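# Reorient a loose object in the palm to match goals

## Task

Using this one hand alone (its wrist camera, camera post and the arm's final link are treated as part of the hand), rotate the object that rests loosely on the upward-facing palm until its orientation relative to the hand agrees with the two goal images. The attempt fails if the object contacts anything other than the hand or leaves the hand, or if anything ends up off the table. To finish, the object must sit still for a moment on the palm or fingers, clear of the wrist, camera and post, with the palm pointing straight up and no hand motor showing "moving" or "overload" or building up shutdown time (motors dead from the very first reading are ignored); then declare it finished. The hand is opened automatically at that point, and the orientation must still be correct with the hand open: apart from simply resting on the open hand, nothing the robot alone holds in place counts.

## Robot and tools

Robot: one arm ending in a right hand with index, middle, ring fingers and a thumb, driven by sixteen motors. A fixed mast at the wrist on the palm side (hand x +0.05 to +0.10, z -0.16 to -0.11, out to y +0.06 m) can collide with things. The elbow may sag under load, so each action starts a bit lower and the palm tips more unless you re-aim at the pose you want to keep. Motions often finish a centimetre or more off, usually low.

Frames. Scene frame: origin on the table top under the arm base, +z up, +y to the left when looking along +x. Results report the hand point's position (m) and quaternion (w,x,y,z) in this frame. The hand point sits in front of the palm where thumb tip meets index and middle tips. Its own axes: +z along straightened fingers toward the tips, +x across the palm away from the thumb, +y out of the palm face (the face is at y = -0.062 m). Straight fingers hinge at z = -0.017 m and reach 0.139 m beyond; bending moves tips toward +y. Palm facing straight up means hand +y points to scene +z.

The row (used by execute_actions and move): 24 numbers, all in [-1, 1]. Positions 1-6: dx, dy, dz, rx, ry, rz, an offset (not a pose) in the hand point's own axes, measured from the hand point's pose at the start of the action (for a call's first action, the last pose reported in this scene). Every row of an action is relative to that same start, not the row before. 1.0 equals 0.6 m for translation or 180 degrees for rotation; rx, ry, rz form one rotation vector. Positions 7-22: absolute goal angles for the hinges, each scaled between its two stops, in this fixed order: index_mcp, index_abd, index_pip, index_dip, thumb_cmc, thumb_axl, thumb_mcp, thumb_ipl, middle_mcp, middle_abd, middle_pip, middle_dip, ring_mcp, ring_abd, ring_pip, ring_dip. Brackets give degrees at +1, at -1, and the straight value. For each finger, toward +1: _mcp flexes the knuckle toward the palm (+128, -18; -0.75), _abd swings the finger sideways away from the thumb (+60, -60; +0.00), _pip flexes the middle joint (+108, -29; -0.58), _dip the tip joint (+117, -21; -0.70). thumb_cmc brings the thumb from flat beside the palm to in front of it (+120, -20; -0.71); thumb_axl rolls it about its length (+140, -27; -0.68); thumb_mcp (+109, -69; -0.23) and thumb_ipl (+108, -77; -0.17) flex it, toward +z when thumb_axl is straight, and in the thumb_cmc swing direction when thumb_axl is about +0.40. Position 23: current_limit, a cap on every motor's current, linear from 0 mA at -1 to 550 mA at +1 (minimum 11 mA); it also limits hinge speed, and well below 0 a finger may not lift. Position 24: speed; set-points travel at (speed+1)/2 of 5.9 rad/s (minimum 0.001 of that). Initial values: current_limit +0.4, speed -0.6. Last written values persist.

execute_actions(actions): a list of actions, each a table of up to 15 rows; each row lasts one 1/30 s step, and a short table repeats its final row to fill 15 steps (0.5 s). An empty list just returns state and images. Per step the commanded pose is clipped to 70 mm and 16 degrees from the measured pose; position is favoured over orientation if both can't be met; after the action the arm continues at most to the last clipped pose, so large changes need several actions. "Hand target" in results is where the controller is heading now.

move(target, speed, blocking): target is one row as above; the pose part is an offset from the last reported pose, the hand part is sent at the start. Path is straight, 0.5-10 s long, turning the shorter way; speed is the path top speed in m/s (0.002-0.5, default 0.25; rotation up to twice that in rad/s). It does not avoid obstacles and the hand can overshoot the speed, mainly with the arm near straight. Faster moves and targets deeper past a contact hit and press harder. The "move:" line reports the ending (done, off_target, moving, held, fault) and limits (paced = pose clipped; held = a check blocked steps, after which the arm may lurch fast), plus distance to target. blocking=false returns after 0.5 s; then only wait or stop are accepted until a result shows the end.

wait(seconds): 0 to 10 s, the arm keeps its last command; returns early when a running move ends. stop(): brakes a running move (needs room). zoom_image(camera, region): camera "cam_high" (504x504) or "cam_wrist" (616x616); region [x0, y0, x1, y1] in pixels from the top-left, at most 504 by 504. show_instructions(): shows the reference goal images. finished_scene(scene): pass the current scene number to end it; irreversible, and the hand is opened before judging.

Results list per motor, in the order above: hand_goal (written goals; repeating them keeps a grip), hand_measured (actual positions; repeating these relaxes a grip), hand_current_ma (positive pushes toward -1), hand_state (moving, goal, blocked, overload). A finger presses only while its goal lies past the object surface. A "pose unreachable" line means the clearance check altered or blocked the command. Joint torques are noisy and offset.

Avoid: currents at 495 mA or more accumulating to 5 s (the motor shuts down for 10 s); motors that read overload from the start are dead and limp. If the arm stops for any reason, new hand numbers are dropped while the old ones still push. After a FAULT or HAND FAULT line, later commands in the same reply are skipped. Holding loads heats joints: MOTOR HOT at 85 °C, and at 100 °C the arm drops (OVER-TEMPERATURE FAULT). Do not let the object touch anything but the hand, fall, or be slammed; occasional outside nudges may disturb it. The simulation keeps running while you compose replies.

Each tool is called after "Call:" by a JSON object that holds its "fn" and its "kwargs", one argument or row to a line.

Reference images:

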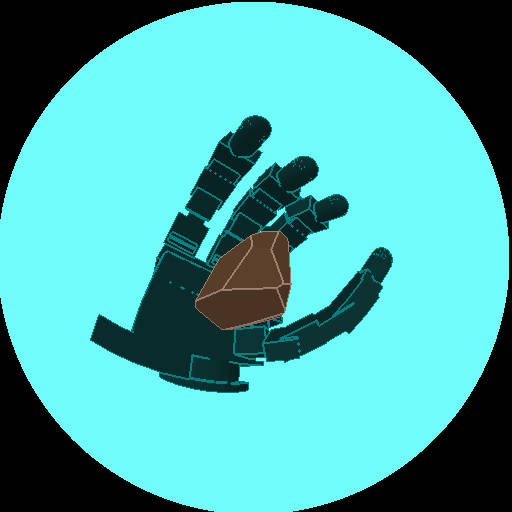

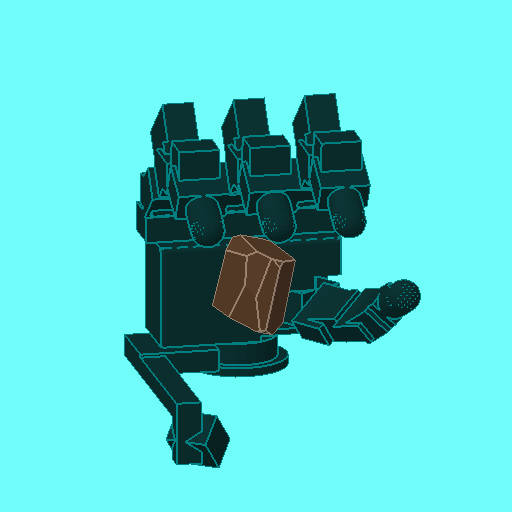

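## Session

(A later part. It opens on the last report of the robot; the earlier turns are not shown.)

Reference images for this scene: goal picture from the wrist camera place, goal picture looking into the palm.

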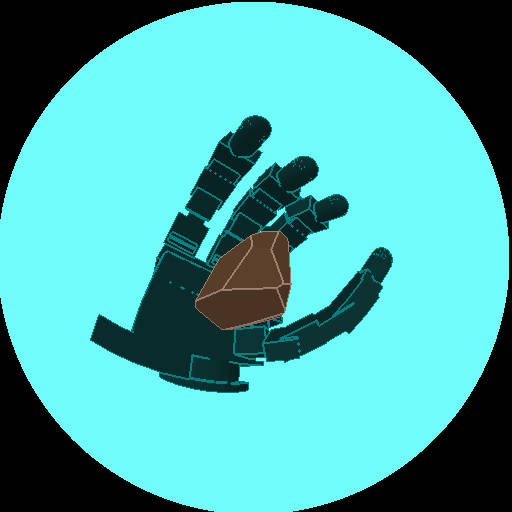

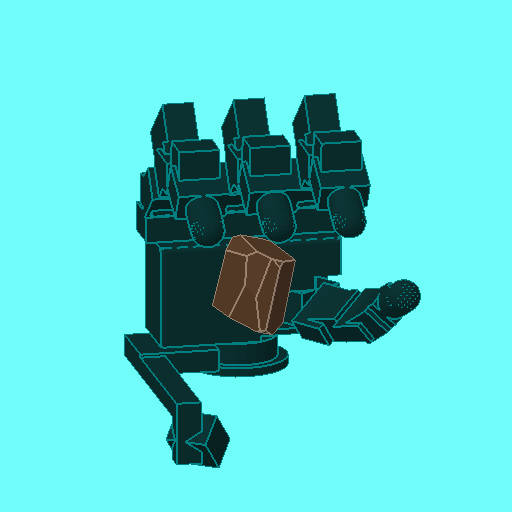

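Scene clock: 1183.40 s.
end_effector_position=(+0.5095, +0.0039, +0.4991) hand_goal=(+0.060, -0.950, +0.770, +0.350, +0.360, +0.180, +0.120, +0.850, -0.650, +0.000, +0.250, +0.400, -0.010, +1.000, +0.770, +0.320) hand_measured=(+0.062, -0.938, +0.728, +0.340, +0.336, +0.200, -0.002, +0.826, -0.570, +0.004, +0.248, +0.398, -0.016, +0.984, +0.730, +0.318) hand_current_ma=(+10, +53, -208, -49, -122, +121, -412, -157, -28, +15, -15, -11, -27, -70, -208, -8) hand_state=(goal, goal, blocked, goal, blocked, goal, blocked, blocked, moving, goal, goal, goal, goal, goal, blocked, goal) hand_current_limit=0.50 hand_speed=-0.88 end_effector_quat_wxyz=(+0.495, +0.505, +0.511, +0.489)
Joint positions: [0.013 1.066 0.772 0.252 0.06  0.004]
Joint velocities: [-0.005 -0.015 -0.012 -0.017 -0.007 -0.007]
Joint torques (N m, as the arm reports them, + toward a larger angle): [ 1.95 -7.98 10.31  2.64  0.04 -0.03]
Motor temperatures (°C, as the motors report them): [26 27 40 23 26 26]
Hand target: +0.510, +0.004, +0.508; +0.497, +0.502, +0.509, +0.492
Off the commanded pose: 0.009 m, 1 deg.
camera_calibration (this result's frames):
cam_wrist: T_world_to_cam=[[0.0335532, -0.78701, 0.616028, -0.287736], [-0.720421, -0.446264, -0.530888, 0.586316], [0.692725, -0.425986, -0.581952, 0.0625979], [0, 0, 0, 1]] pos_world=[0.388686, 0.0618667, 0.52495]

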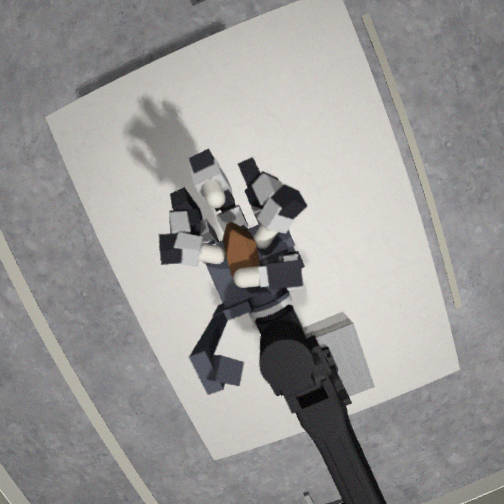

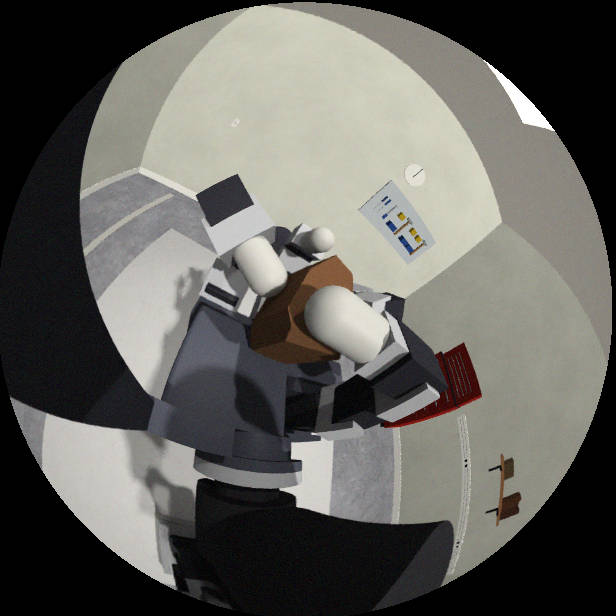

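Call:
{"fn": "execute_actions", "kwargs": {
  "actions": [
    [[0,0.015,0,-0.003,0,0,-0.03,-0.95,0.77,0.35,0.36,0.22,0.05,0.85,-0.7,0.0,0.25,0.4,-0.1,1.0,0.77,0.33,0.5,-0.88]],
    [[0,0.015,0,-0.003,0,0,-0.1,-0.95,0.77,0.35,0.36,0.24,0.08,0.85,-0.7,0.0,0.25,0.4,-0.17,1.0,0.77,0.33,0.5,-0.88]]
  ]
}}

Call:
{"fn": "zoom_image", "kwargs": {
  "camera": "cam_high",
  "region": [170, 170, 350, 350]
}}

Call:
{"fn": "zoom_image", "kwargs": {
  "camera": "cam_wrist",
  "region": [190, 230, 450, 480]
}}

Scene clock: 1188.70 s.
end_effector_position=(+0.5095, +0.0039, +0.4991) hand_goal=(-0.100, -0.950, +0.770, +0.350, +0.360, +0.240, +0.080, +0.850, -0.700, +0.000, +0.250, +0.400, -0.170, +1.000, +0.770, +0.330) hand_measured=(-0.098, -0.938, +0.728, +0.338, +0.358, +0.238, +0.080, +0.848, -0.708, +0.004, +0.248, +0.398, -0.176, +0.982, +0.730, +0.320) hand_current_ma=(+13, +53, -208, -63, -13, -13, -5, -10, -43, +15, -15, -11, -30, -76, -208, -47) hand_state=(goal, goal, blocked, goal, goal, goal, goal, goal, goal, goal, goal, goal, goal, goal, blocked, goal) hand_current_limit=0.50 hand_speed=-0.88 end_effector_quat_wxyz=(+0.495, +0.505, +0.511, +0.489)
Joint positions: [0.013 1.066 0.772 0.252 0.06  0.004]
Joint velocities: [ 0.005  0.005  0.002 -0.007 -0.037 -0.066]
Joint torques (N m, as the arm reports them, + toward a larger angle): [ 1.92 -8.18 10.43  2.76  0.05 -0.02]
Motor temperatures (°C, as the motors report them): [26 27 40 23 26 26]
Hand target: +0.510, +0.004, +0.508; +0.497, +0.502, +0.509, +0.492
Off the commanded pose: 0.009 m, 1 deg.
camera_calibration (this result's frames):
cam_wrist: T_world_to_cam=[[0.0335532, -0.78701, 0.616028, -0.287736], [-0.720421, -0.446264, -0.530888, 0.586316], [0.692725, -0.425986, -0.581952, 0.0625979], [0, 0, 0, 1]] pos_world=[0.388686, 0.0618667, 0.52495]

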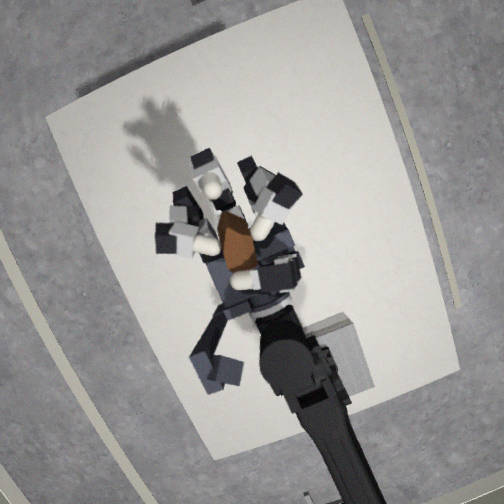

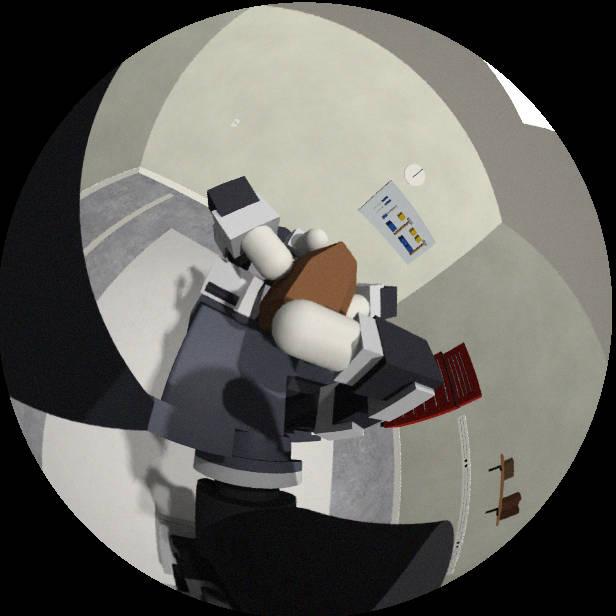

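Region (170, 170, 350, 350) of cam_high's 504x504 image, scaled by 2.800, with more detail than that image has.

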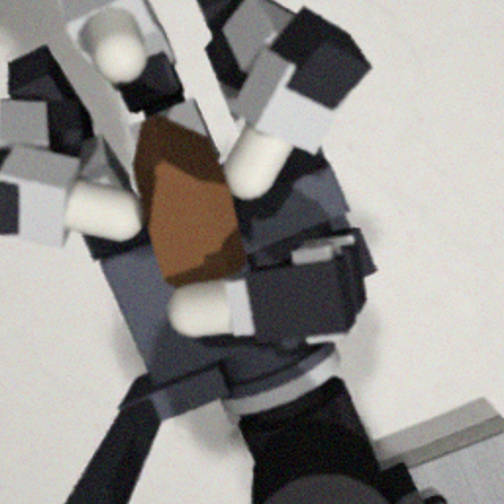

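Region (190, 230, 450, 480) of cam_wrist's 616x616 image, scaled by 1.938, with more detail than that image has; it fills the top 485 rows of this view, and the rest is white.

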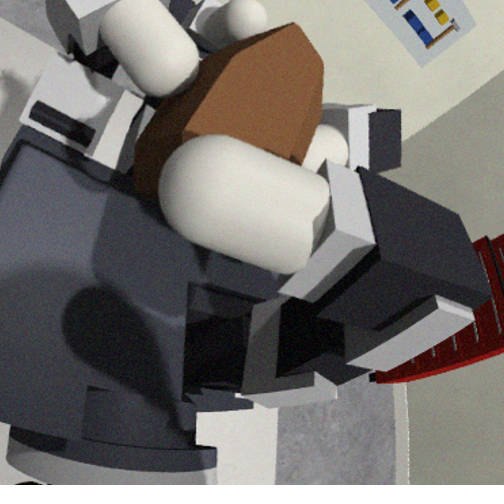

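Call:
{"fn": "execute_actions", "kwargs": {
  "actions": [
    [[0,0.015,0,-0.003,0,0,-0.1,-0.95,0.77,0.35,0.4,0.22,-0.25,0.85,-0.75,0.0,0.1,0.3,-0.17,1.0,0.77,0.33,0.5,-0.6]],
    [[0,0.015,0,-0.003,0,0,-0.1,-0.95,0.77,0.35,0.42,0.0,-0.25,0.85,-0.75,0.0,0.1,0.3,-0.17,1.0,0.77,0.33,0.5,-0.7]],
    [[0,0.015,0,-0.003,0,0,-0.1,-0.95,0.77,0.35,0.42,0.0,-0.08,0.85,-0.75,0.0,0.1,0.3,-0.17,1.0,0.77,0.33,0.5,-0.8]],
    [[0,0.015,0,-0.003,0,0,-0.1,-0.95,0.77,0.35,0.42,0.03,0.02,0.85,-0.75,0.0,0.1,0.3,-0.17,1.0,0.77,0.33,0.5,-0.88]]
  ]
}}

Call:
{"fn": "zoom_image", "kwargs": {
  "camera": "cam_high",
  "region": [170, 170, 350, 350]
}}

Call:
{"fn": "zoom_image", "kwargs": {
  "camera": "cam_wrist",
  "region": [190, 230, 450, 480]
}}

Scene clock: 1195.60 s.
end_effector_position=(+0.5095, +0.0039, +0.4991) hand_goal=(-0.100, -0.950, +0.770, +0.350, +0.420, +0.030, +0.020, +0.850, -0.750, +0.000, +0.100, +0.300, -0.170, +1.000, +0.770, +0.330) hand_measured=(-0.100, -0.938, +0.728, +0.340, +0.406, +0.042, -0.014, +0.848, -0.758, +0.002, +0.100, +0.304, -0.194, +0.982, +0.730, +0.338) hand_current_ma=(-1, +53, -208, -47, -68, +77, -195, -12, -46, +15, +4, +16, -134, -76, -208, +43) hand_state=(goal, goal, blocked, goal, goal, moving, moving, goal, goal, goal, goal, goal, moving, goal, blocked, moving) hand_current_limit=0.50 hand_speed=-0.88 end_effector_quat_wxyz=(+0.495, +0.505, +0.511, +0.489)
Joint positions: [0.013 1.066 0.772 0.252 0.06  0.004]
Joint velocities: [-0.015  0.005 -0.007 -0.002  0.007  0.007]
Joint torques (N m, as the arm reports them, + toward a larger angle): [ 1.9  -8.06 10.38  2.79  0.05 -0.01]
Motor temperatures (°C, as the motors report them): [26 27 40 23 26 26]
Hand target: +0.510, +0.004, +0.508; +0.497, +0.502, +0.509, +0.492
Off the commanded pose: 0.009 m, 1 deg.
camera_calibration (this result's frames):
cam_wrist: T_world_to_cam=[[0.0335532, -0.78701, 0.616028, -0.287736], [-0.720421, -0.446264, -0.530888, 0.586316], [0.692725, -0.425986, -0.581952, 0.0625979], [0, 0, 0, 1]] pos_world=[0.388686, 0.0618667, 0.52495]

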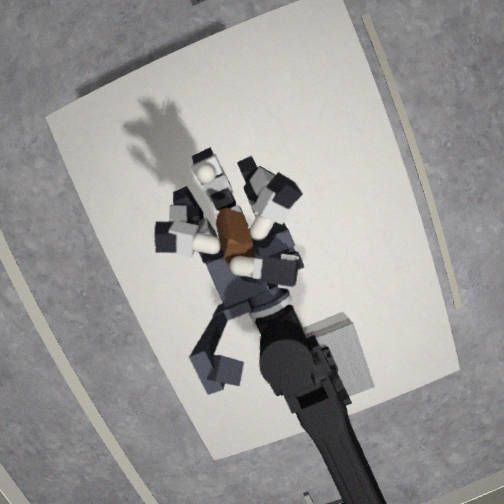

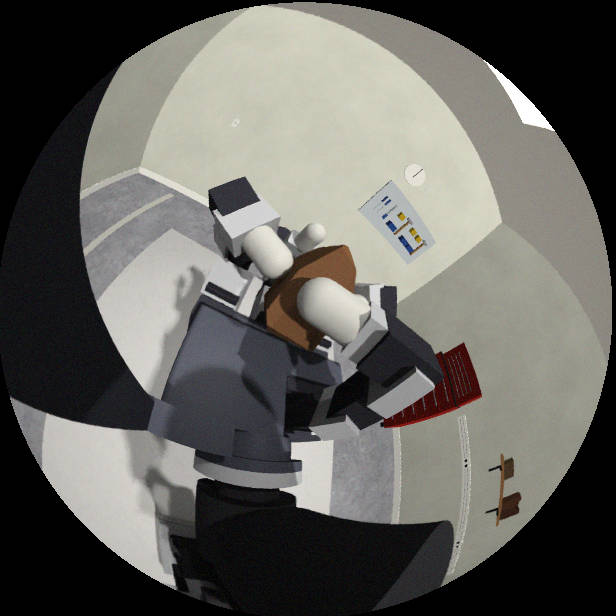

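Region (170, 170, 350, 350) of cam_high's 504x504 image, scaled by 2.800, with more detail than that image has.

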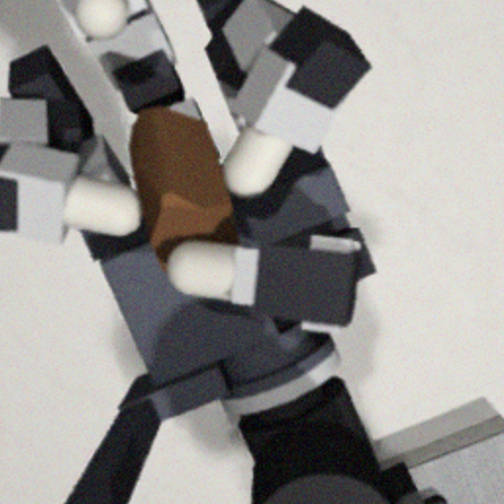

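Region (190, 230, 450, 480) of cam_wrist's 616x616 image, scaled by 1.938, with more detail than that image has; it fills the top 485 rows of this view, and the rest is white.

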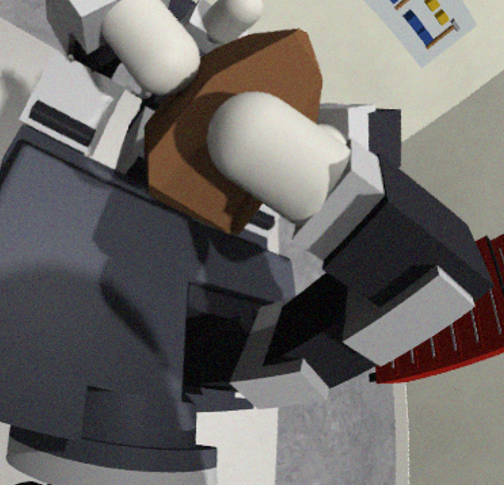

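Call:
{"fn": "execute_actions", "kwargs": {
  "actions": [
    [[0,0.015,0,-0.003,0,0,-0.05,-0.95,0.77,0.35,0.42,0.1,0.06,0.85,-0.75,0.0,0.1,0.3,-0.12,1.0,0.77,0.33,0.5,-0.9]],
    [[0,0.015,0,-0.003,0,0,0.05,-0.95,0.77,0.35,0.40,0.28,0.06,0.85,-0.7,0.0,0.2,0.3,-0.02,1.0,0.77,0.33,0.5,-0.85]],
    [[0,0.015,0,-0.003,0,0,0.15,-0.95,0.77,0.35,0.36,0.45,0.06,0.85,-0.65,0.0,0.3,0.3,0.08,1.0,0.77,0.33,0.5,-0.85]]
  ]
}}

Call:
{"fn": "zoom_image", "kwargs": {
  "camera": "cam_high",
  "region": [170, 170, 350, 350]
}}

Call:
{"fn": "zoom_image", "kwargs": {
  "camera": "cam_wrist",
  "region": [190, 230, 450, 480]
}}

Scene clock: 1201.77 s.
end_effector_position=(+0.5095, +0.0039, +0.4991) hand_goal=(+0.150, -0.950, +0.770, +0.350, +0.360, +0.450, +0.060, +0.850, -0.650, +0.000, +0.300, +0.300, +0.080, +1.000, +0.770, +0.330) hand_measured=(+0.140, -0.940, +0.728, +0.340, +0.366, +0.376, +0.060, +0.850, -0.674, +0.002, +0.296, +0.304, +0.040, +1.000, +0.732, +0.320) hand_current_ma=(-56, +50, -208, -55, +33, -36, +5, -4, -128, +15, -26, +16, -218, -1, -200, -49) hand_state=(goal, goal, blocked, goal, goal, moving, goal, goal, blocked, goal, goal, goal, blocked, goal, blocked, goal) hand_current_limit=0.50 hand_speed=-0.85 end_effector_quat_wxyz=(+0.495, +0.505, +0.511, +0.489)
Joint positions: [0.013 1.066 0.772 0.252 0.06  0.004]
Joint velocities: [-0.005  0.005 -0.012 -0.007 -0.007 -0.022]
Joint torques (N m, as the arm reports them, + toward a larger angle): [ 2.02 -7.79 10.33  2.69  0.06 -0.02]
Motor temperatures (°C, as the motors report them): [26 27 40 23 26 26]
Hand target: +0.510, +0.004, +0.508; +0.497, +0.502, +0.509, +0.492
Off the commanded pose: 0.009 m, 1 deg.
camera_calibration (this result's frames):
cam_wrist: T_world_to_cam=[[0.0335532, -0.78701, 0.616028, -0.287736], [-0.720421, -0.446264, -0.530888, 0.586316], [0.692725, -0.425986, -0.581952, 0.0625979], [0, 0, 0, 1]] pos_world=[0.388686, 0.0618667, 0.52495]

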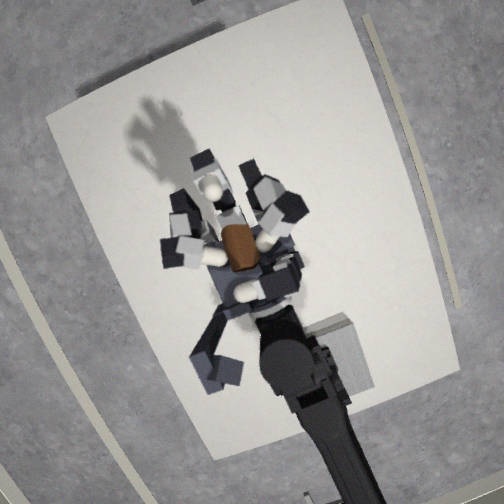

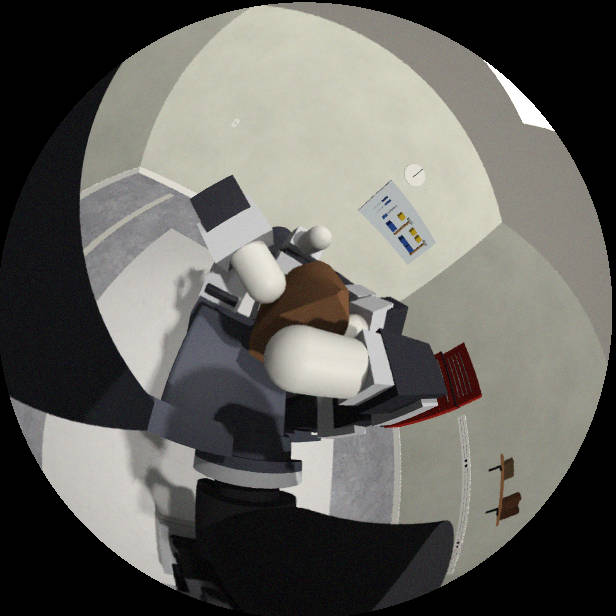

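Region (170, 170, 350, 350) of cam_high's 504x504 image, scaled by 2.800, with more detail than that image has.

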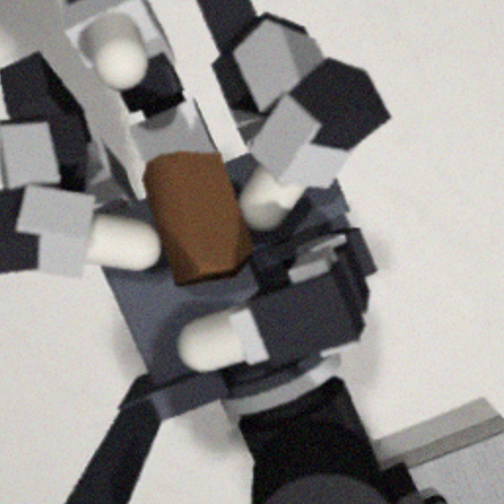

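Region (190, 230, 450, 480) of cam_wrist's 616x616 image, scaled by 1.938, with more detail than that image has; it fills the top 485 rows of this view, and the rest is white.

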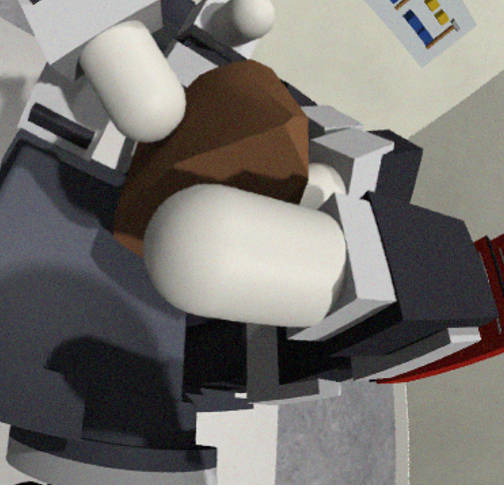

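Call:
{"fn": "execute_actions", "kwargs": {
  "actions": [
    [[0,0.015,0,-0.003,0,0,0.25,-0.95,0.77,0.35,0.3,0.6,0.06,0.85,-0.6,0.0,0.6,0.6,0.18,1.0,0.77,0.33,0.5,-0.85]],
    [[0,0.015,0,-0.003,0,0,0.25,-0.8,0.7,0.25,0.3,0.6,0.06,0.85,-0.55,0.0,0.8,0.7,0.18,0.9,0.7,0.25,0.5,-0.85]],
    [[0,0.015,0,-0.003,0,0,0.25,-0.5,0.7,0.25,0.3,0.6,0.06,0.85,-0.45,0.0,0.88,0.7,0.18,0.6,0.7,0.25,0.5,-0.8]]
  ]
}}

Call:
{"fn": "zoom_image", "kwargs": {
  "camera": "cam_high",
  "region": [170, 170, 350, 350]
}}

Call:
{"fn": "zoom_image", "kwargs": {
  "camera": "cam_wrist",
  "region": [190, 230, 450, 480]
}}

Scene clock: 1206.93 s.
end_effector_position=(+0.5095, +0.0039, +0.4991) hand_goal=(+0.250, -0.500, +0.700, +0.250, +0.300, +0.600, +0.060, +0.850, -0.450, +0.000, +0.880, +0.700, +0.180, +0.600, +0.700, +0.250) hand_measured=(+0.244, -0.566, +0.706, +0.254, +0.304, +0.598, +0.060, +0.850, -0.468, +0.002, +0.872, +0.698, +0.172, +0.668, +0.706, +0.254) hand_current_ma=(-32, -43, +32, +19, +24, -15, +5, -3, -102, +14, -14, -11, -41, +50, +29, +20) hand_state=(goal, moving, goal, goal, goal, goal, goal, goal, goal, goal, moving, goal, goal, moving, goal, goal) hand_current_limit=0.50 hand_speed=-0.80 end_effector_quat_wxyz=(+0.495, +0.505, +0.511, +0.489)
Joint positions: [0.013 1.066 0.772 0.252 0.06  0.004]
Joint velocities: [-0.005 -0.024  0.002 -0.002 -0.11  -0.066]
Joint torques (N m, as the arm reports them, + toward a larger angle): [ 1.92 -7.88 10.31  2.63  0.04 -0.01]
Motor temperatures (°C, as the motors report them): [26 27 40 23 26 26]
Hand target: +0.510, +0.004, +0.508; +0.497, +0.502, +0.509, +0.492
Off the commanded pose: 0.009 m, 1 deg.
camera_calibration (this result's frames):
cam_wrist: T_world_to_cam=[[0.0335532, -0.78701, 0.616028, -0.287736], [-0.720421, -0.446264, -0.530888, 0.586316], [0.692725, -0.425986, -0.581952, 0.0625979], [0, 0, 0, 1]] pos_world=[0.388686, 0.0618667, 0.52495]

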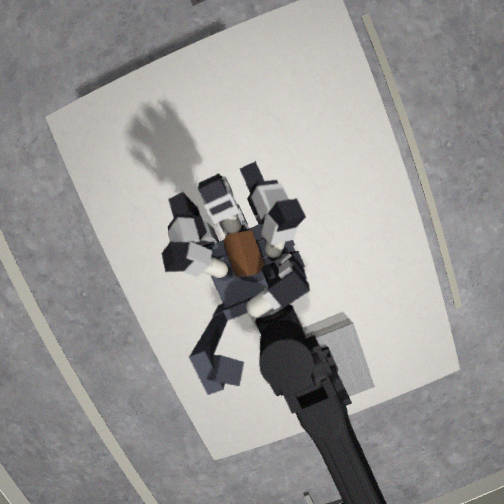

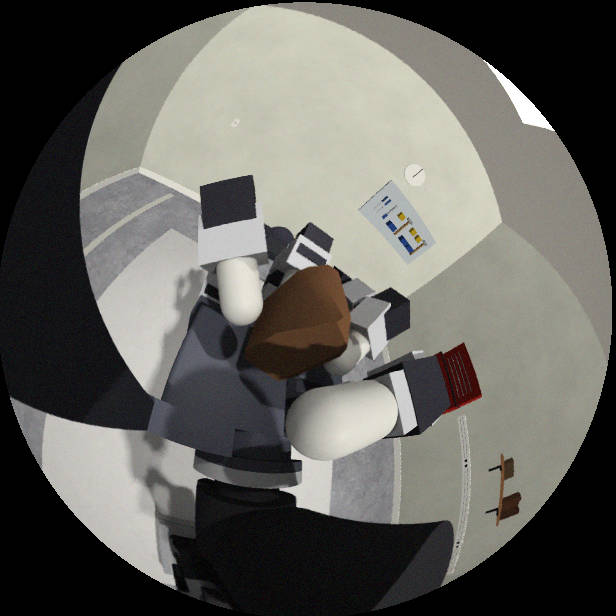

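Region (170, 170, 350, 350) of cam_high's 504x504 image, scaled by 2.800, with more detail than that image has.

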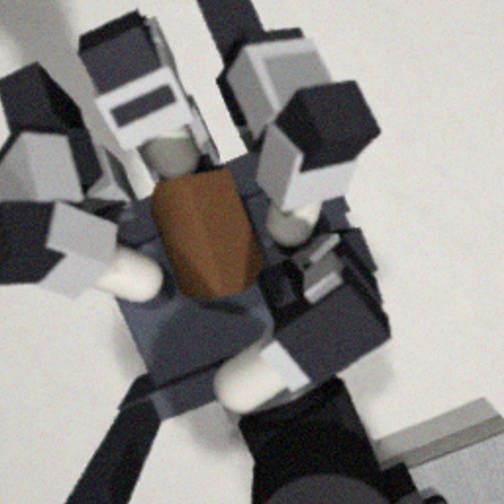

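Region (190, 230, 450, 480) of cam_wrist's 616x616 image, scaled by 1.938, with more detail than that image has; it fills the top 485 rows of this view, and the rest is white.

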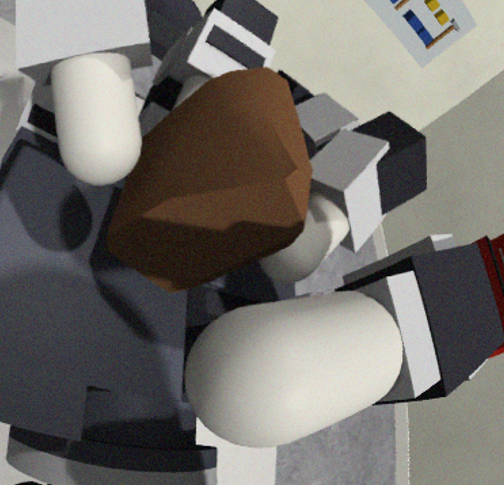

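Call:
{"fn": "execute_actions", "kwargs": {
  "actions": [
    [[0,0.015,0,-0.003,0,0,0.0,-0.1,0.8,0.38,0.2,0.5,0.0,0.7,-0.5,0.35,0.88,0.7,0.18,0.5,0.7,0.25,0.4,-0.7]],
    [[0,0.015,0,-0.003,0,0,-0.1,0.1,0.8,0.4,0.2,0.5,0.0,0.7,-0.35,0.35,0.9,0.64,0.18,0.5,0.7,0.25,0.4,-0.88]],
    [[0,0.015,0,-0.003,0,0,-0.1,0.1,0.8,0.4,0.2,0.5,0.0,0.7,-0.22,0.35,0.9,0.56,0.18,0.5,0.7,0.25,0.4,-0.88]]
  ]
}}

Call:
{"fn": "zoom_image", "kwargs": {
  "camera": "cam_high",
  "region": [170, 170, 350, 350]
}}

Call:
{"fn": "zoom_image", "kwargs": {
  "camera": "cam_wrist",
  "region": [190, 230, 450, 480]
}}

Scene clock: 1215.43 s.
end_effector_position=(+0.5095, +0.0039, +0.4991) hand_goal=(-0.100, +0.100, +0.800, +0.400, +0.200, +0.500, +0.000, +0.700, -0.220, +0.350, +0.900, +0.560, +0.180, +0.500, +0.700, +0.250) hand_measured=(-0.102, +0.098, +0.800, +0.398, +0.202, +0.502, +0.004, +0.706, -0.262, +0.348, +0.900, +0.564, +0.172, +0.506, +0.706, +0.254) hand_current_ma=(-15, -13, -1, -12, +10, +15, +32, +36, -117, -9, +2, +19, -41, +24, +29, +20) hand_state=(goal, goal, goal, goal, goal, goal, goal, goal, moving, goal, goal, goal, goal, goal, goal, goal) hand_current_limit=0.40 hand_speed=-0.88 end_effector_quat_wxyz=(+0.495, +0.505, +0.511, +0.489)
Joint positions: [0.013 1.066 0.772 0.252 0.06  0.004]
Joint velocities: [-0.005  0.005  0.002  0.017  0.007  0.037]
Joint torques (N m, as the arm reports them, + toward a larger angle): [ 1.97 -8.01 10.33  2.67  0.05 -0.02]
Motor temperatures (°C, as the motors report them): [26 27 40 23 26 26]
Hand target: +0.510, +0.004, +0.508; +0.497, +0.502, +0.509, +0.492
Off the commanded pose: 0.009 m, 1 deg.
camera_calibration (this result's frames):
cam_wrist: T_world_to_cam=[[0.0335532, -0.78701, 0.616028, -0.287736], [-0.720421, -0.446264, -0.530888, 0.586316], [0.692725, -0.425986, -0.581952, 0.0625979], [0, 0, 0, 1]] pos_world=[0.388686, 0.0618667, 0.52495]

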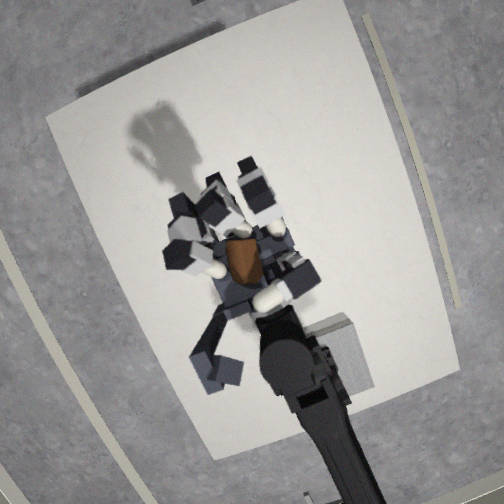

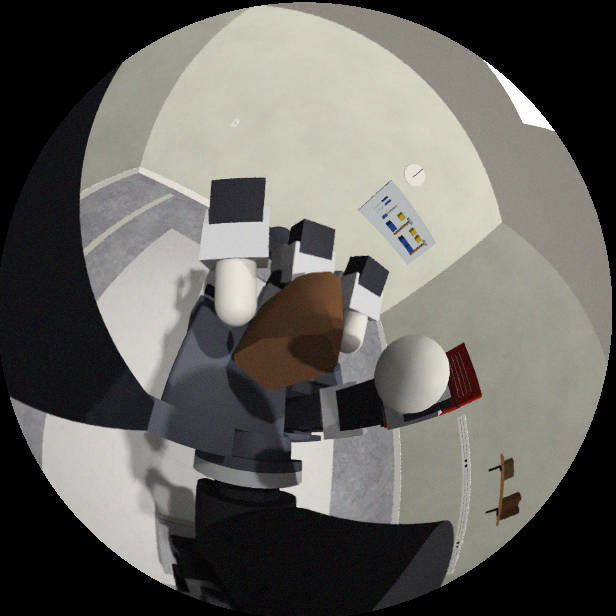

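Region (170, 170, 350, 350) of cam_high's 504x504 image, scaled by 2.800, with more detail than that image has.

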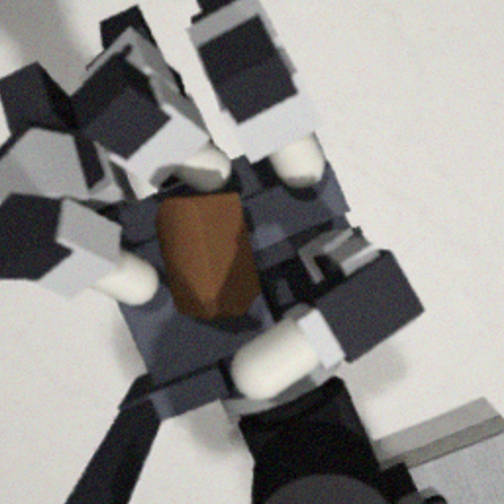

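Region (190, 230, 450, 480) of cam_wrist's 616x616 image, scaled by 1.938, with more detail than that image has; it fills the top 485 rows of this view, and the rest is white.

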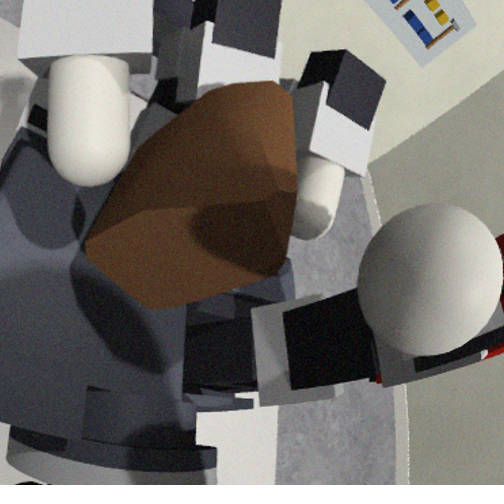

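Call:
{"fn": "execute_actions", "kwargs": {
  "actions": [
    [[0,0.015,0,-0.003,0,0,-0.1,0.2,0.8,0.4,0.15,0.2,-0.03,0.4,-0.15,0.42,0.88,0.5,0.1,0.3,0.7,0.25,0.4,-0.88]],
    [[0,0.015,0,-0.003,0,0,-0.3,0.1,0.5,0.3,0.104,-0.1,-0.03,0.2,-0.4,0.2,0.7,0.5,-0.2,0.1,0.5,0.25,0.4,-0.6]],
    [[0,0.015,0,-0.003,0,0,-0.046,0,0.008,-0.28,0.104,-0.266,-0.032,0.018,-0.3,0,0.008,-0.28,-0.046,0,0.008,-0.28,0.4,-0.5]],
    [[0,0.015,0,-0.003,0,0,-0.046,0,0.008,-0.28,0.104,-0.266,-0.032,0.018,-0.046,0,0.008,-0.28,-0.046,0,0.008,-0.28,0.4,-0.5]]
  ]
}}

Call:
{"fn": "zoom_image", "kwargs": {
  "camera": "cam_high",
  "region": [190, 200, 310, 320]
}}

Call:
{"fn": "zoom_image", "kwargs": {
  "camera": "cam_wrist",
  "region": [190, 230, 450, 480]
}}

Call:
{"fn": "show_instructions", "kwargs": {

}}

Scene clock: 1224.20 s.
end_effector_position=(+0.5095, +0.0039, +0.4991) hand_goal=(-0.046, +0.000, +0.008, -0.280, +0.104, -0.266, -0.032, +0.018, -0.046, +0.000, +0.008, -0.280, -0.046, +0.000, +0.008, -0.280) hand_measured=(-0.062, +0.004, +0.010, -0.276, +0.102, -0.264, -0.028, +0.022, -0.064, +0.004, +0.010, -0.276, -0.062, +0.004, +0.010, -0.276) hand_current_ma=(-91, +15, +13, +18, -15, +8, +20, +21, -92, +15, +11, +17, -87, +16, +13, +18) hand_state=(goal, goal, goal, goal, goal, goal, goal, goal, goal, goal, goal, goal, goal, goal, goal, goal) hand_current_limit=0.40 hand_speed=-0.50 end_effector_quat_wxyz=(+0.495, +0.505, +0.511, +0.489)
Joint positions: [0.013 1.066 0.772 0.252 0.06  0.004]
Joint velocities: [-0.005 -0.015  0.007 -0.002 -0.081  0.022]
Joint torques (N m, as the arm reports them, + toward a larger angle): [ 1.98 -8.03 10.25  2.79  0.05 -0.06]
Motor temperatures (°C, as the motors report them): [26 27 40 23 26 26]
Hand target: +0.510, +0.004, +0.508; +0.497, +0.502, +0.509, +0.492
Off the commanded pose: 0.009 m, 1 deg.
camera_calibration (this result's frames):
cam_wrist: T_world_to_cam=[[0.0335532, -0.78701, 0.616028, -0.287736], [-0.720421, -0.446264, -0.530888, 0.586316], [0.692725, -0.425986, -0.581952, 0.0625979], [0, 0, 0, 1]] pos_world=[0.388686, 0.0618667, 0.52495]

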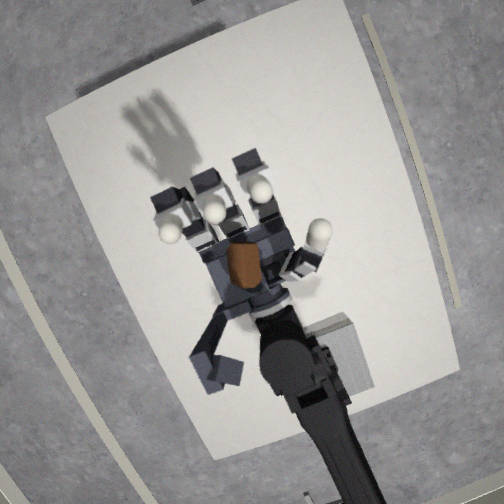

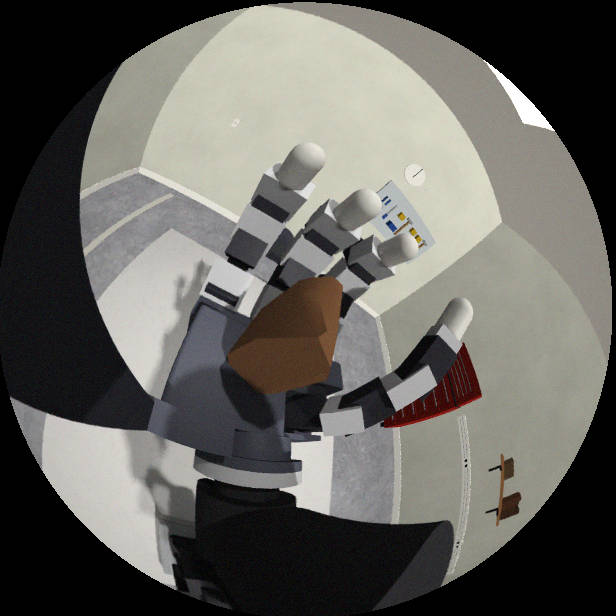

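Region (190, 200, 310, 320) of cam_high's 504x504 image, scaled by 4.200, with more detail than that image has.

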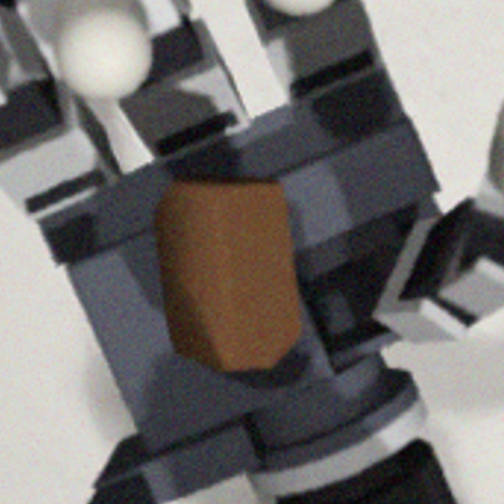

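Region (190, 230, 450, 480) of cam_wrist's 616x616 image, scaled by 1.938, with more detail than that image has; it fills the top 485 rows of this view, and the rest is white.

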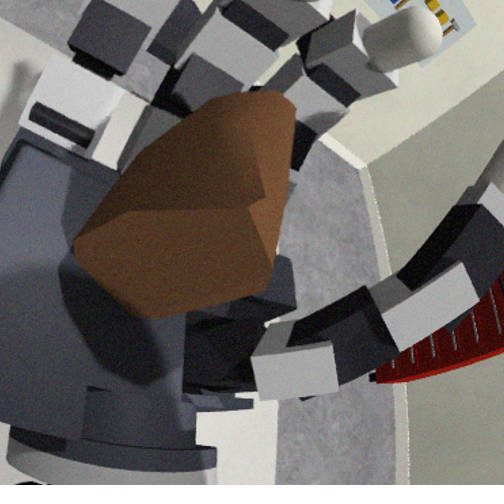

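Reference images for this scene: goal picture from the wrist camera place, goal picture looking into the palm.

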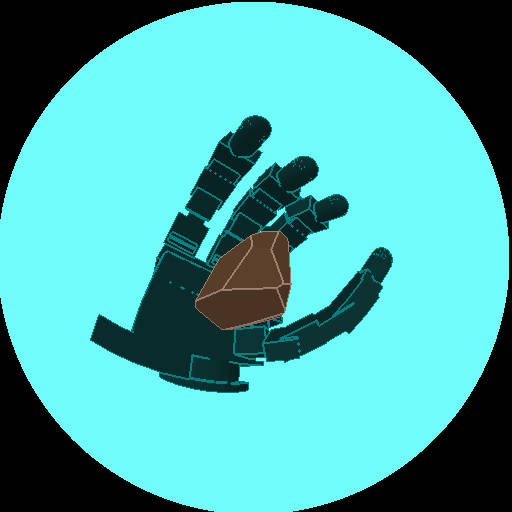

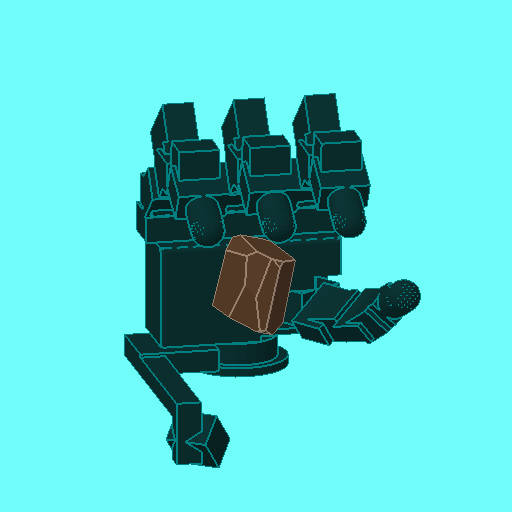

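Call:
{"fn": "finished_scene", "kwargs": {
  "scene": 1
}}

The scene is finished: the task was done.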